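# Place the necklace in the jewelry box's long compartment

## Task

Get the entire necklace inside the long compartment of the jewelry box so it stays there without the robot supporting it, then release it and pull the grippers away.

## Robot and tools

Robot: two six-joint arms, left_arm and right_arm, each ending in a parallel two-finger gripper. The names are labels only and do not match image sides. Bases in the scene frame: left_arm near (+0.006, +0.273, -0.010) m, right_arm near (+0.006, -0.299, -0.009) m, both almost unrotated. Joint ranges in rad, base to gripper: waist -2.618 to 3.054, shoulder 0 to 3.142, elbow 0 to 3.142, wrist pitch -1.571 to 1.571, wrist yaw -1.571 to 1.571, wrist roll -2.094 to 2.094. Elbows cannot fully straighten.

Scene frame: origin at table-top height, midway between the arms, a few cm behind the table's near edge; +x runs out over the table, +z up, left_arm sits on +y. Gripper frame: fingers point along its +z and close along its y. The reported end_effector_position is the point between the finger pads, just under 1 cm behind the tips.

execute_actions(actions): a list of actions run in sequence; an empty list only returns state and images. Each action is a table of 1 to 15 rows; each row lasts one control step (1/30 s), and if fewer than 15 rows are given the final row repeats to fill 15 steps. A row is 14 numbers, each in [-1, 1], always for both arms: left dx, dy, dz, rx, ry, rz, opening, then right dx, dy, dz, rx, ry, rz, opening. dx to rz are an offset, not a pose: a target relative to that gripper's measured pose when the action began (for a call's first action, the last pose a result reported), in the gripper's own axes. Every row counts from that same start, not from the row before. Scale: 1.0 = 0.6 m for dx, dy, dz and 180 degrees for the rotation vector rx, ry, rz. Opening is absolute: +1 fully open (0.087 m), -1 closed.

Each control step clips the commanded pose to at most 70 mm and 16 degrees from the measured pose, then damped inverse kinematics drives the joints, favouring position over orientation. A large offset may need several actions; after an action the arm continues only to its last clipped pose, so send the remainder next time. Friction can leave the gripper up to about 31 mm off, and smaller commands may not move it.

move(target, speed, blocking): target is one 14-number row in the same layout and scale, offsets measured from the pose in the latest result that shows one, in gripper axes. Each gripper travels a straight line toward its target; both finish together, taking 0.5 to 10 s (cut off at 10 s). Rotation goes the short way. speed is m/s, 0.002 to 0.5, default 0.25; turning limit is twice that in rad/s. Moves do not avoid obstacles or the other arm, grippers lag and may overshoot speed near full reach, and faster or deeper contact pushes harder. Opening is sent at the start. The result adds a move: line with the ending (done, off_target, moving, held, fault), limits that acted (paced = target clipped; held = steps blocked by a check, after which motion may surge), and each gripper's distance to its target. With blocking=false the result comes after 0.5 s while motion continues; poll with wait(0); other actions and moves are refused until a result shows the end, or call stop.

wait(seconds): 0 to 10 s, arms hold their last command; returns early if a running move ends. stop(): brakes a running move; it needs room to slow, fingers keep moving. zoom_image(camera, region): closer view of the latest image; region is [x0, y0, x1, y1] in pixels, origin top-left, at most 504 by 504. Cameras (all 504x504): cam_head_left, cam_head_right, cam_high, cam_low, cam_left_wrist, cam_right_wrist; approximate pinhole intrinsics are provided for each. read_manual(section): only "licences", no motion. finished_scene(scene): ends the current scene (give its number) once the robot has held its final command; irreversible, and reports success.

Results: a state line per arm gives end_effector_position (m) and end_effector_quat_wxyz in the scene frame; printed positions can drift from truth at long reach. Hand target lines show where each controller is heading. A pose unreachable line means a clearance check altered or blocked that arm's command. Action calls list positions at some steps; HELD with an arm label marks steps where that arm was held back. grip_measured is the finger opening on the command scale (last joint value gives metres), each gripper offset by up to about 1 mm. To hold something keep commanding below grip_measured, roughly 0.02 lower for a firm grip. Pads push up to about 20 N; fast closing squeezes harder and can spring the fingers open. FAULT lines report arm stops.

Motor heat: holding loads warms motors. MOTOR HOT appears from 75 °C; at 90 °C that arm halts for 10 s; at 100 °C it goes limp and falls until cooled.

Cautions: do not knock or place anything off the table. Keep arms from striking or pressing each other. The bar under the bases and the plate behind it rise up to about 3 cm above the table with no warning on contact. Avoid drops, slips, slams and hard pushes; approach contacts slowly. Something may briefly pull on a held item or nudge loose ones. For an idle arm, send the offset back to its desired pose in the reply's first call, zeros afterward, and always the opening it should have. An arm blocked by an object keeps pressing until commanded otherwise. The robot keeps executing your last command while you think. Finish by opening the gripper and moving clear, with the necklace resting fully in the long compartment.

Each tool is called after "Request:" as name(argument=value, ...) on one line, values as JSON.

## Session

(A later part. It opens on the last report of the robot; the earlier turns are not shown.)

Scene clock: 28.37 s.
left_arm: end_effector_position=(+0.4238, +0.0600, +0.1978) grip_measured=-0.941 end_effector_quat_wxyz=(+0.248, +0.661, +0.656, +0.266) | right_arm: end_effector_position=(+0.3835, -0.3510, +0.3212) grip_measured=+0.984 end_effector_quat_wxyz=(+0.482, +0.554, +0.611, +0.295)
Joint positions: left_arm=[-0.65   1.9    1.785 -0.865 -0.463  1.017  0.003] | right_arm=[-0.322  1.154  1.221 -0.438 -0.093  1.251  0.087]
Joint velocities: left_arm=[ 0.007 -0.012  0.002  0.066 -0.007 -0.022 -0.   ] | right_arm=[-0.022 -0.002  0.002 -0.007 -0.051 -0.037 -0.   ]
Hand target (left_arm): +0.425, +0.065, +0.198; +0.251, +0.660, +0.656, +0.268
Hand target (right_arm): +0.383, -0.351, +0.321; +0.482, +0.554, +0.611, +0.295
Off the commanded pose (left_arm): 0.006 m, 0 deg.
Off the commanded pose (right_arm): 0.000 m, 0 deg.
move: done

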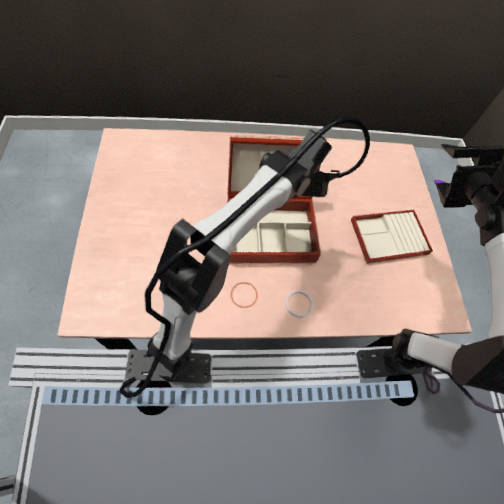

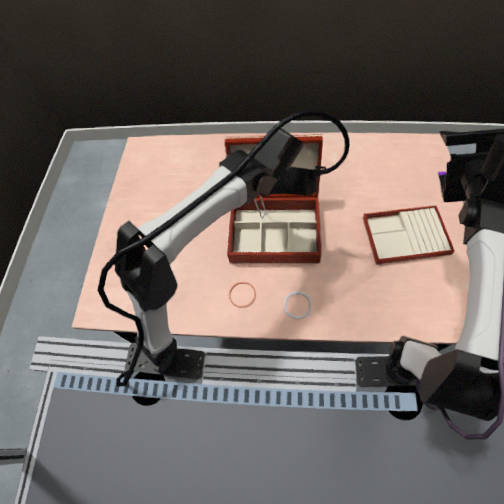

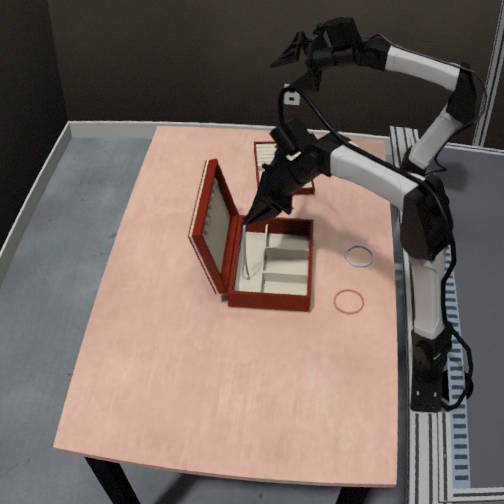

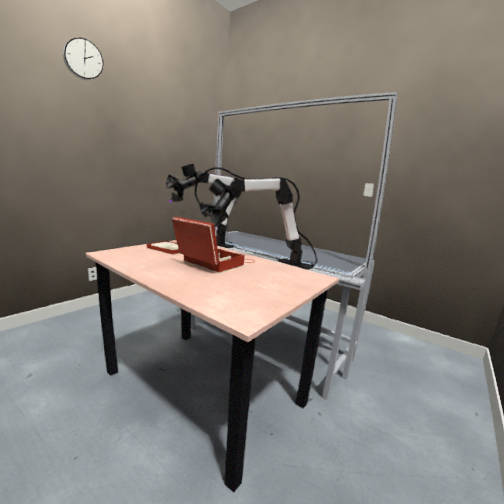

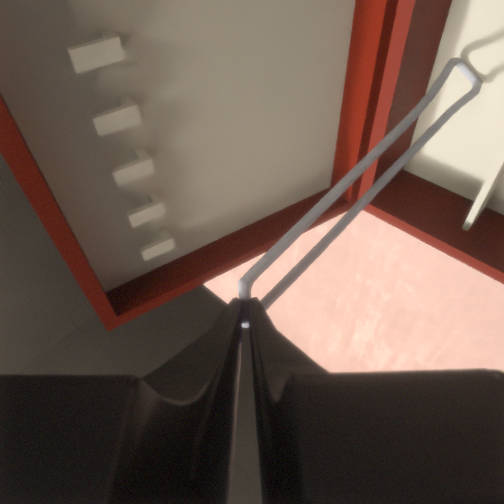

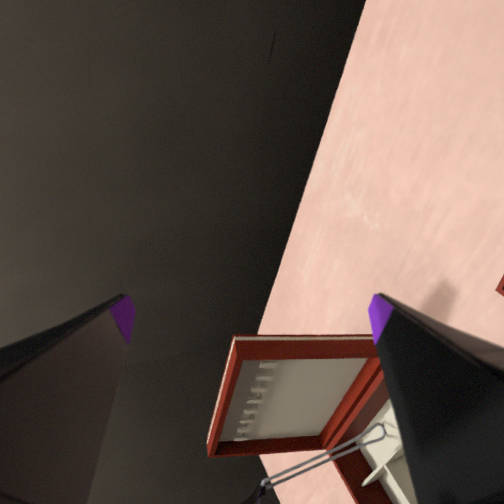

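Request:
move(target=[-0.04,-0.085,0.085,0,0,0,-0.96,0,0,0,0,0,0,1], speed=0.07)

Request:
zoom_image(camera="cam_high", region=[170, 120, 350, 320])

Scene clock: 30.10 s.
left_arm: end_effector_position=(+0.4234, +0.0391, +0.1382) grip_measured=-0.941 end_effector_quat_wxyz=(+0.256, +0.659, +0.656, +0.266) | right_arm: end_effector_position=(+0.3835, -0.3510, +0.3212) grip_measured=+0.984 end_effector_quat_wxyz=(+0.482, +0.554, +0.611, +0.295)
Joint positions: left_arm=[-0.69   1.942  1.602 -0.641 -0.483  0.98   0.003] | right_arm=[-0.322  1.154  1.221 -0.438 -0.093  1.251  0.087]
Joint velocities: left_arm=[ 0.002 -0.012  0.007 -0.007 -0.037 -0.007  0.   ] | right_arm=[ 0.012 -0.012 -0.012 -0.007 -0.022 -0.007 -0.001]
Hand target (left_arm): +0.421, +0.037, +0.126; +0.248, +0.661, +0.656, +0.267
Hand target (right_arm): +0.383, -0.351, +0.321; +0.482, +0.554, +0.611, +0.295
Off the commanded pose (left_arm): 0.013 m, 1 deg.
Off the commanded pose (right_arm): 0.000 m, 0 deg.
move: off_target (left_arm)

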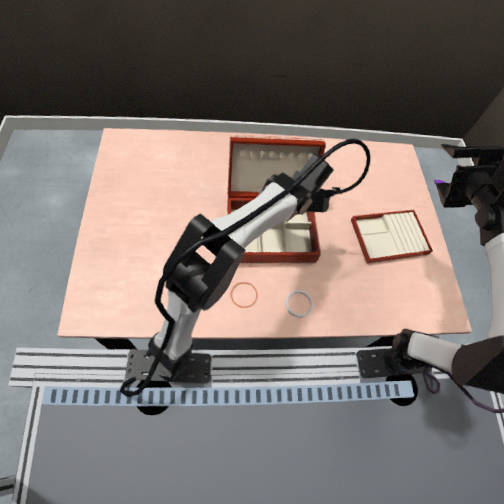

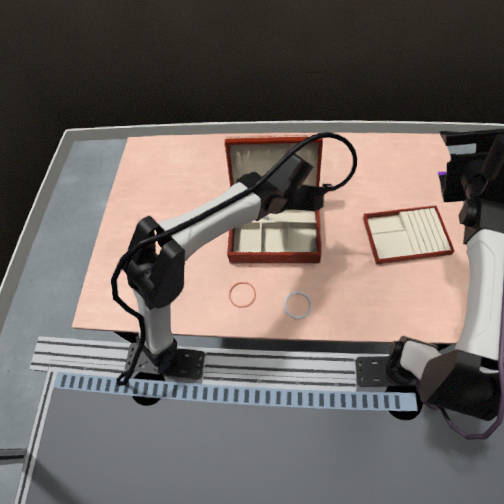

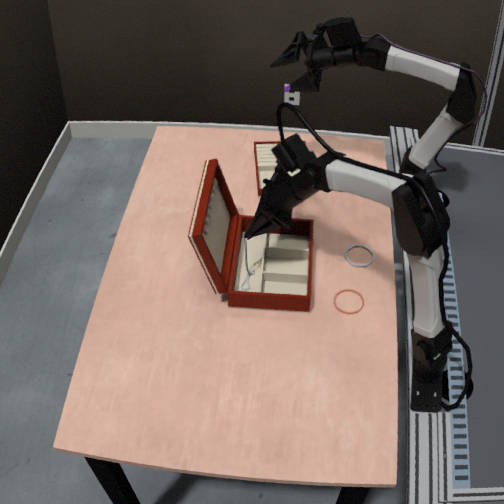

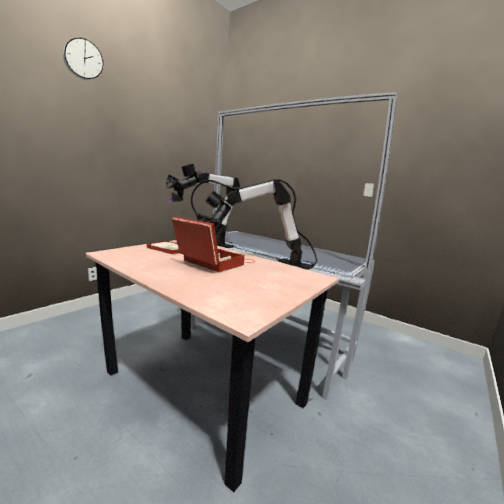

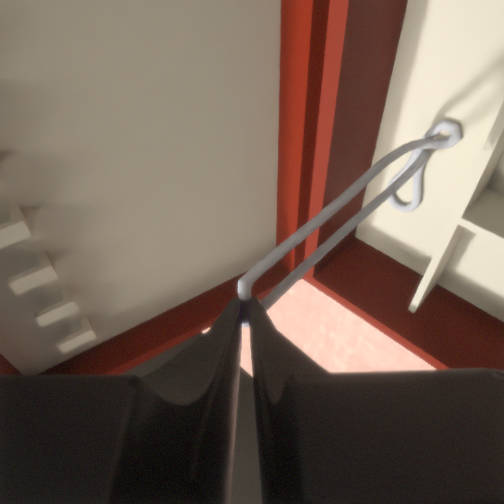

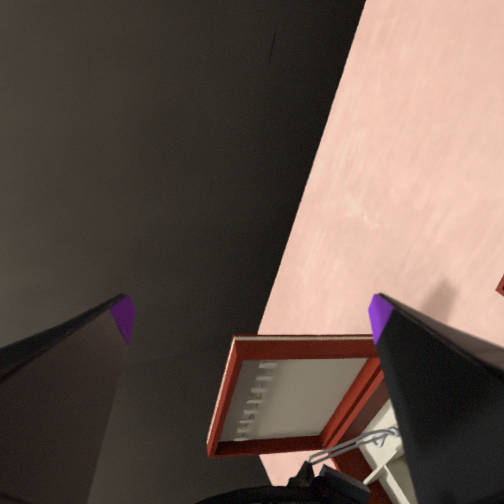

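Region (170, 120, 350, 320) of cam_high's 504x504 image, scaled by 2.520, with more detail than that image has; it fills the left 454 columns of this view, and the rest is white.

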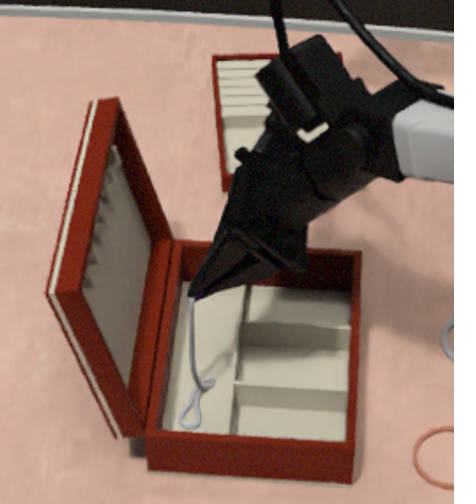

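Request:
move(target=[-0.09,-0.116,0.12,0.072,0,0,-0.96,0,0,0,0,0,0,1], speed=0.07)

Request:
zoom_image(camera="cam_high", region=[190, 170, 330, 320])

Scene clock: 32.50 s.
left_arm: end_effector_position=(+0.4259, -0.0099, +0.0423) grip_measured=-0.941 end_effector_quat_wxyz=(+0.187, +0.681, +0.680, +0.196) | right_arm: end_effector_position=(+0.3835, -0.3510, +0.3212) grip_measured=+0.984 end_effector_quat_wxyz=(+0.482, +0.554, +0.611, +0.295)
Joint positions: left_arm=[-0.724  2.261  1.822 -0.736 -0.373  0.87   0.003] | right_arm=[-0.322  1.154  1.221 -0.438 -0.093  1.251  0.087]
Joint velocities: left_arm=[ 0.022  0.002  0.022  0.007 -0.007 -0.007 -0.   ] | right_arm=[-0.022 -0.002  0.017  0.007  0.037  0.022 -0.   ]
Hand target (left_arm): +0.422, -0.014, +0.039; +0.180, +0.684, +0.681, +0.191
Hand target (right_arm): +0.383, -0.351, +0.321; +0.482, +0.554, +0.611, +0.295
Off the commanded pose (left_arm): 0.007 m, 1 deg.
Off the commanded pose (right_arm): 0.000 m, 0 deg.
move: done

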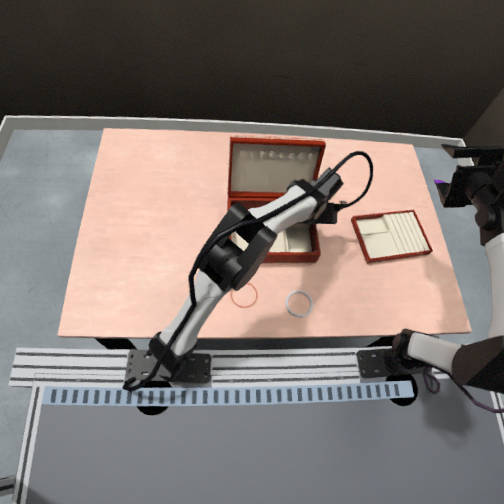

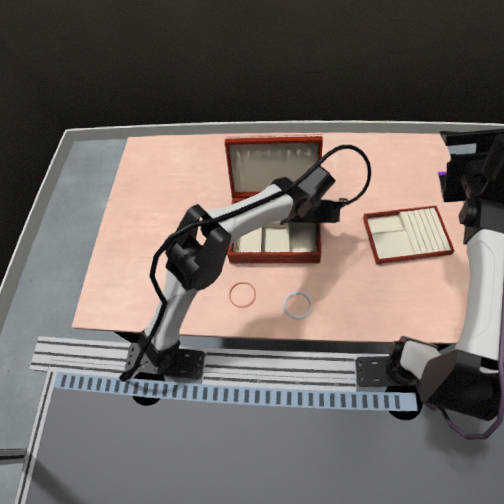

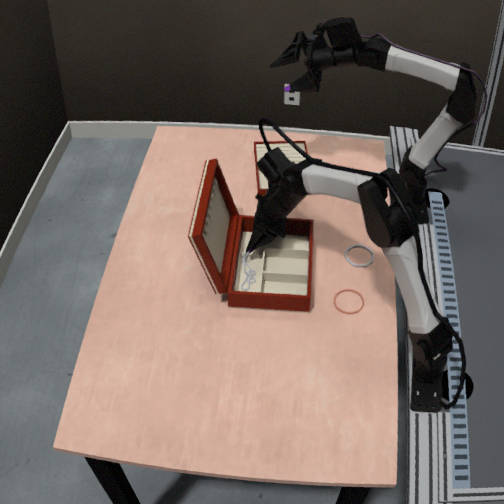

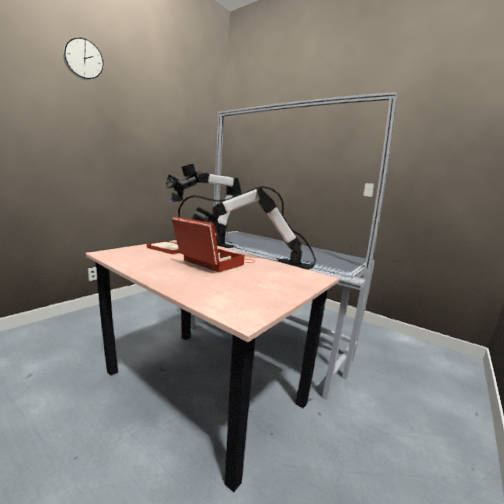

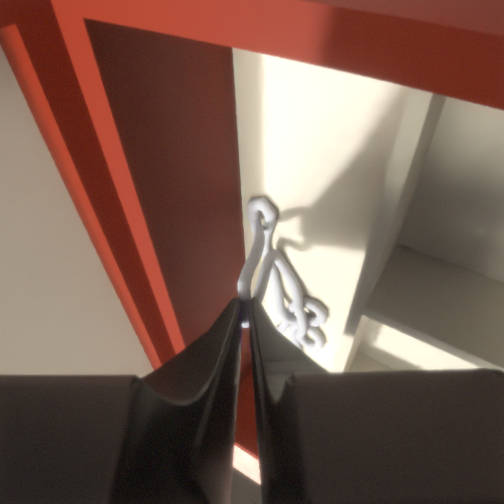

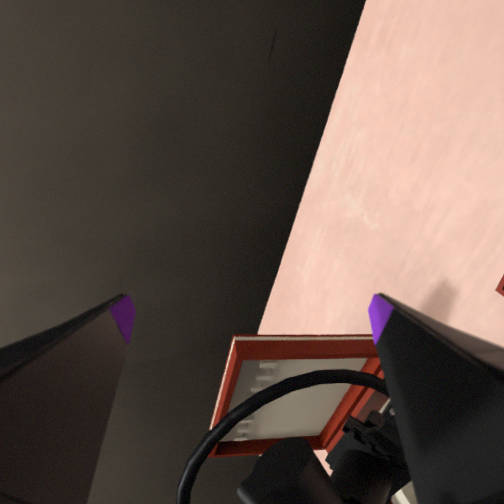

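Region (190, 170, 330, 320) of cam_high's 504x504 image, scaled by 3.360, with more detail than that image has; it fills the left 470 columns of this view, and the rest is white.

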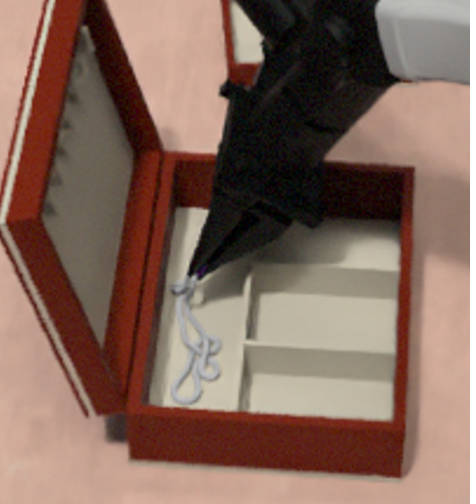

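Request:
execute_actions(actions=[[[0,0,0,0,0,0,-0.94,0,0,0,0,0,0,1],[0,0,0,0,0,0,-0.92,0,0,0,0,0,0,1],[0,0,0,0,0,0,-0.9,0,0,0,0,0,0,1],[0,0,0,0,0,0,-0.87,0,0,0,0,0,0,1],[0,0,0,0,0,0,-0.84,0,0,0,0,0,0,1],[0,0,0,0,0,0,-0.81,0,0,0,0,0,0,1],[0,0,0,0,0,0,-0.78,0,0,0,0,0,0,1],[0,0,0,0,0,0,-0.75,0,0,0,0,0,0,1]]])

Scene clock: 33.10 s.
left_arm: end_effector_position=(+0.4260, -0.0101, +0.0425) grip_measured=-0.750 end_effector_quat_wxyz=(+0.188, +0.681, +0.680, +0.196) | right_arm: end_effector_position=(+0.3835, -0.3510, +0.3212) grip_measured=+0.984 end_effector_quat_wxyz=(+0.482, +0.554, +0.611, +0.295)
Joint positions: left_arm=[-0.724  2.261  1.823 -0.736 -0.373  0.869  0.011] | right_arm=[-0.322  1.154  1.221 -0.438 -0.093  1.251  0.087]
Joint velocities: left_arm=[ 0.002 -0.012  0.032 -0.037 -0.037 -0.037 -0.001] | right_arm=[ 0.022  0.002 -0.002  0.066  0.007 -0.037 -0.   ]
Hand target (left_arm): +0.426, -0.010, +0.042; +0.187, +0.681, +0.680, +0.196
Hand target (right_arm): +0.383, -0.351, +0.321; +0.482, +0.554, +0.611, +0.295
Off the commanded pose (left_arm): 0.000 m, 0 deg.
Off the commanded pose (right_arm): 0.000 m, 0 deg.
Step readings (end_effector_position):
0: left_arm (+0.4260, -0.0101, +0.0425) | right_arm (+0.3835, -0.3510, +0.3212)
1: left_arm (+0.4260, -0.0101, +0.0425) | right_arm (+0.3835, -0.3510, +0.3212)
2: left_arm (+0.4260, -0.0101, +0.0425) | right_arm (+0.3835, -0.3510, +0.3212)
4: left_arm (+0.4260, -0.0101, +0.0425) | right_arm (+0.3835, -0.3510, +0.3212)
8: left_arm (+0.4260, -0.0101, +0.0425) | right_arm (+0.3835, -0.3510, +0.3212)
15: end_effector_position above

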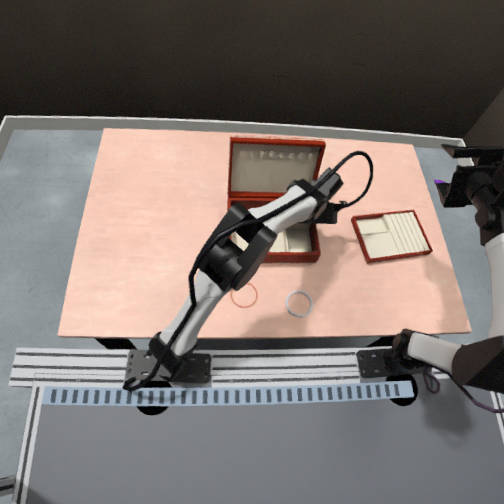

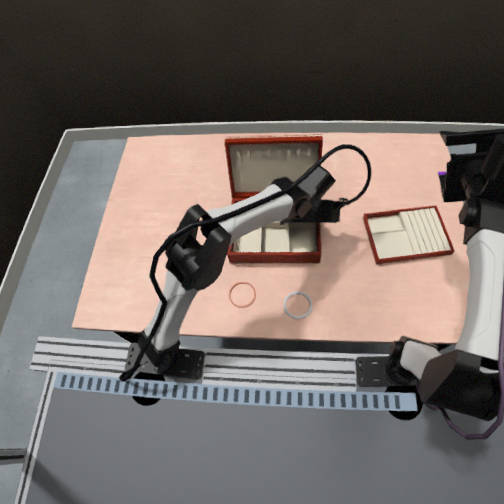

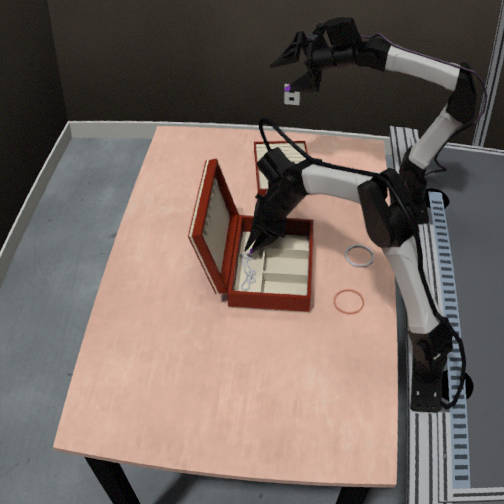

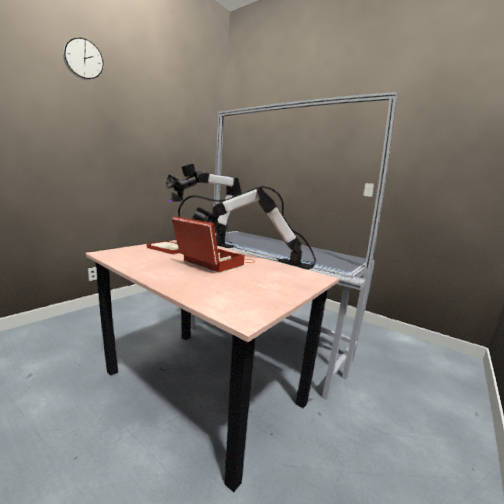

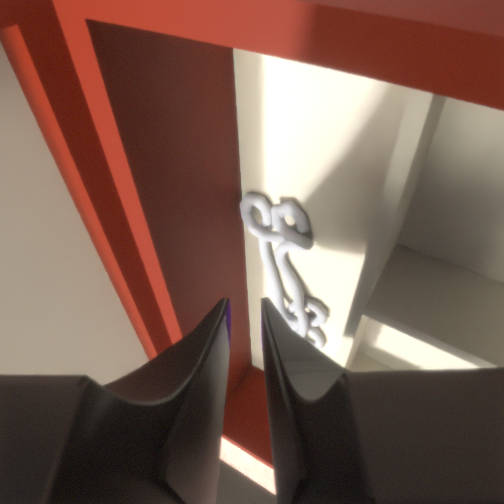

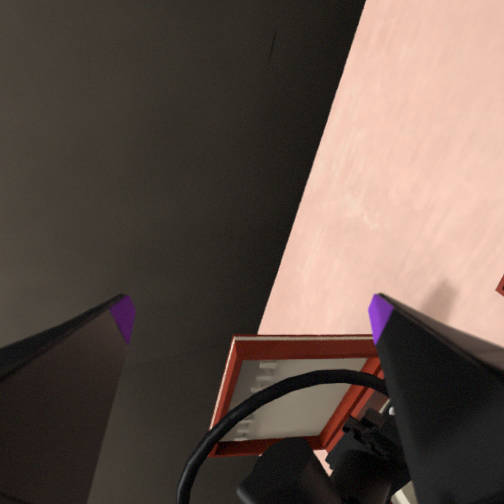

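The necklace is released inside the compartment, so I'm moving the arm clear.

Request:
move(target=[0.28,0,-0.27,0,0,0,-0.75,0,0,0,0,0,0,1], speed=0.25)

Request:
zoom_image(camera="cam_head_right", region=[200, 130, 350, 280])

Scene clock: 34.80 s.
left_arm: end_effector_position=(+0.3492, +0.1501, +0.1923) grip_measured=-0.750 end_effector_quat_wxyz=(+0.214, +0.672, +0.681, +0.199) | right_arm: end_effector_position=(+0.3835, -0.3510, +0.3212) grip_measured=+0.984 end_effector_quat_wxyz=(+0.482, +0.554, +0.611, +0.295)
Joint positions: left_arm=[-0.516  1.532  1.426 -0.95  -0.283  1.062  0.011] | right_arm=[-0.322  1.154  1.221 -0.438 -0.093  1.251  0.087]
Joint velocities: left_arm=[ 0.017  0.002 -0.017  0.007 -0.007 -0.007  0.   ] | right_arm=[ 0.022 -0.007 -0.007 -0.022 -0.007 -0.007 -0.   ]
Hand target (left_arm): +0.341, +0.158, +0.179; +0.187, +0.681, +0.682, +0.192
Hand target (right_arm): +0.383, -0.351, +0.321; +0.482, +0.554, +0.611, +0.295
Off the commanded pose (left_arm): 0.014 m, 3 deg.
Off the commanded pose (right_arm): 0.000 m, 0 deg.
move: off_target (left_arm)

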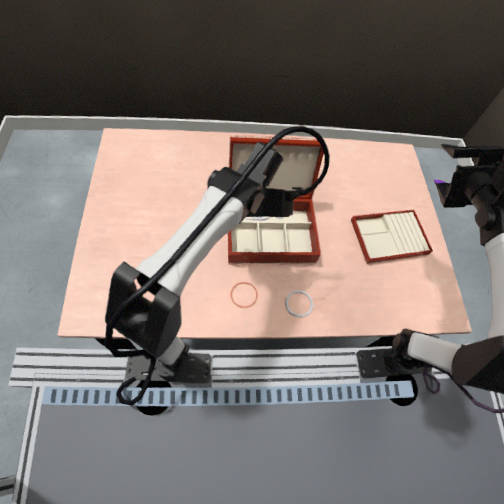

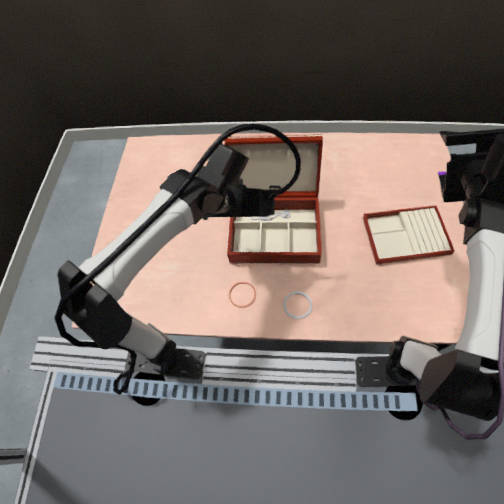

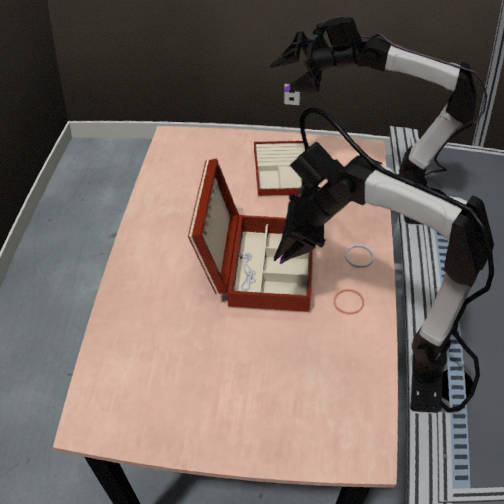

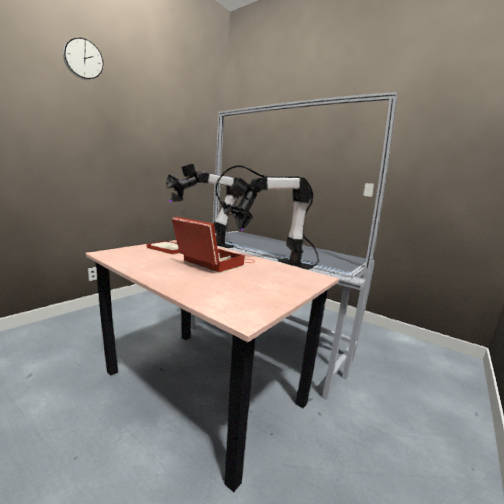

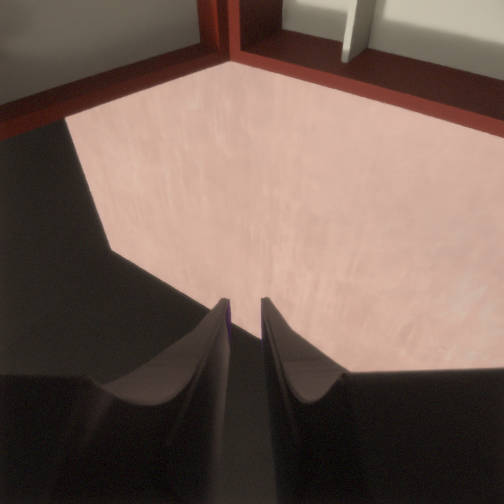

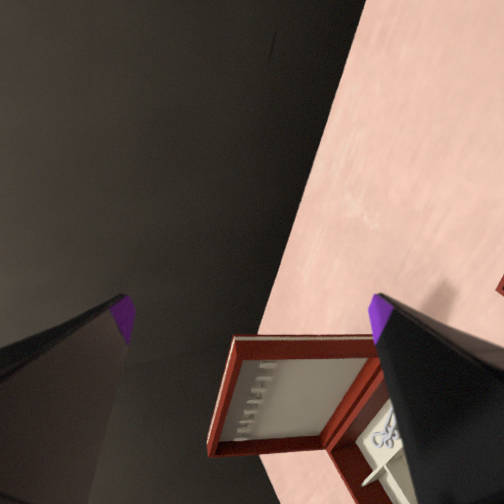

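Region (200, 130, 350, 280) of cam_head_right's 504x504 image, scaled by 3.360, with more detail than that image has.

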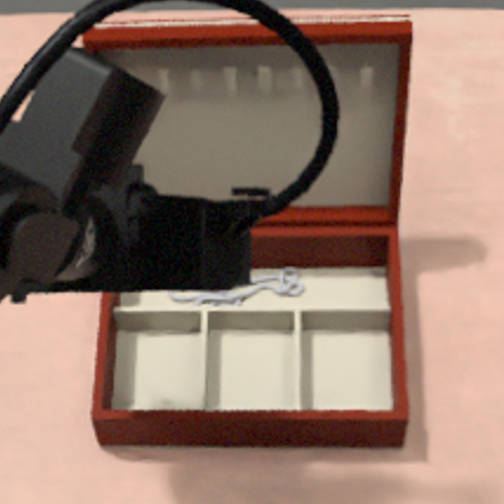

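The whole necklace is inside the long compartment and the gripper is clear.

Request:
finished_scene(scene=2)

The scene is finished: the task was done.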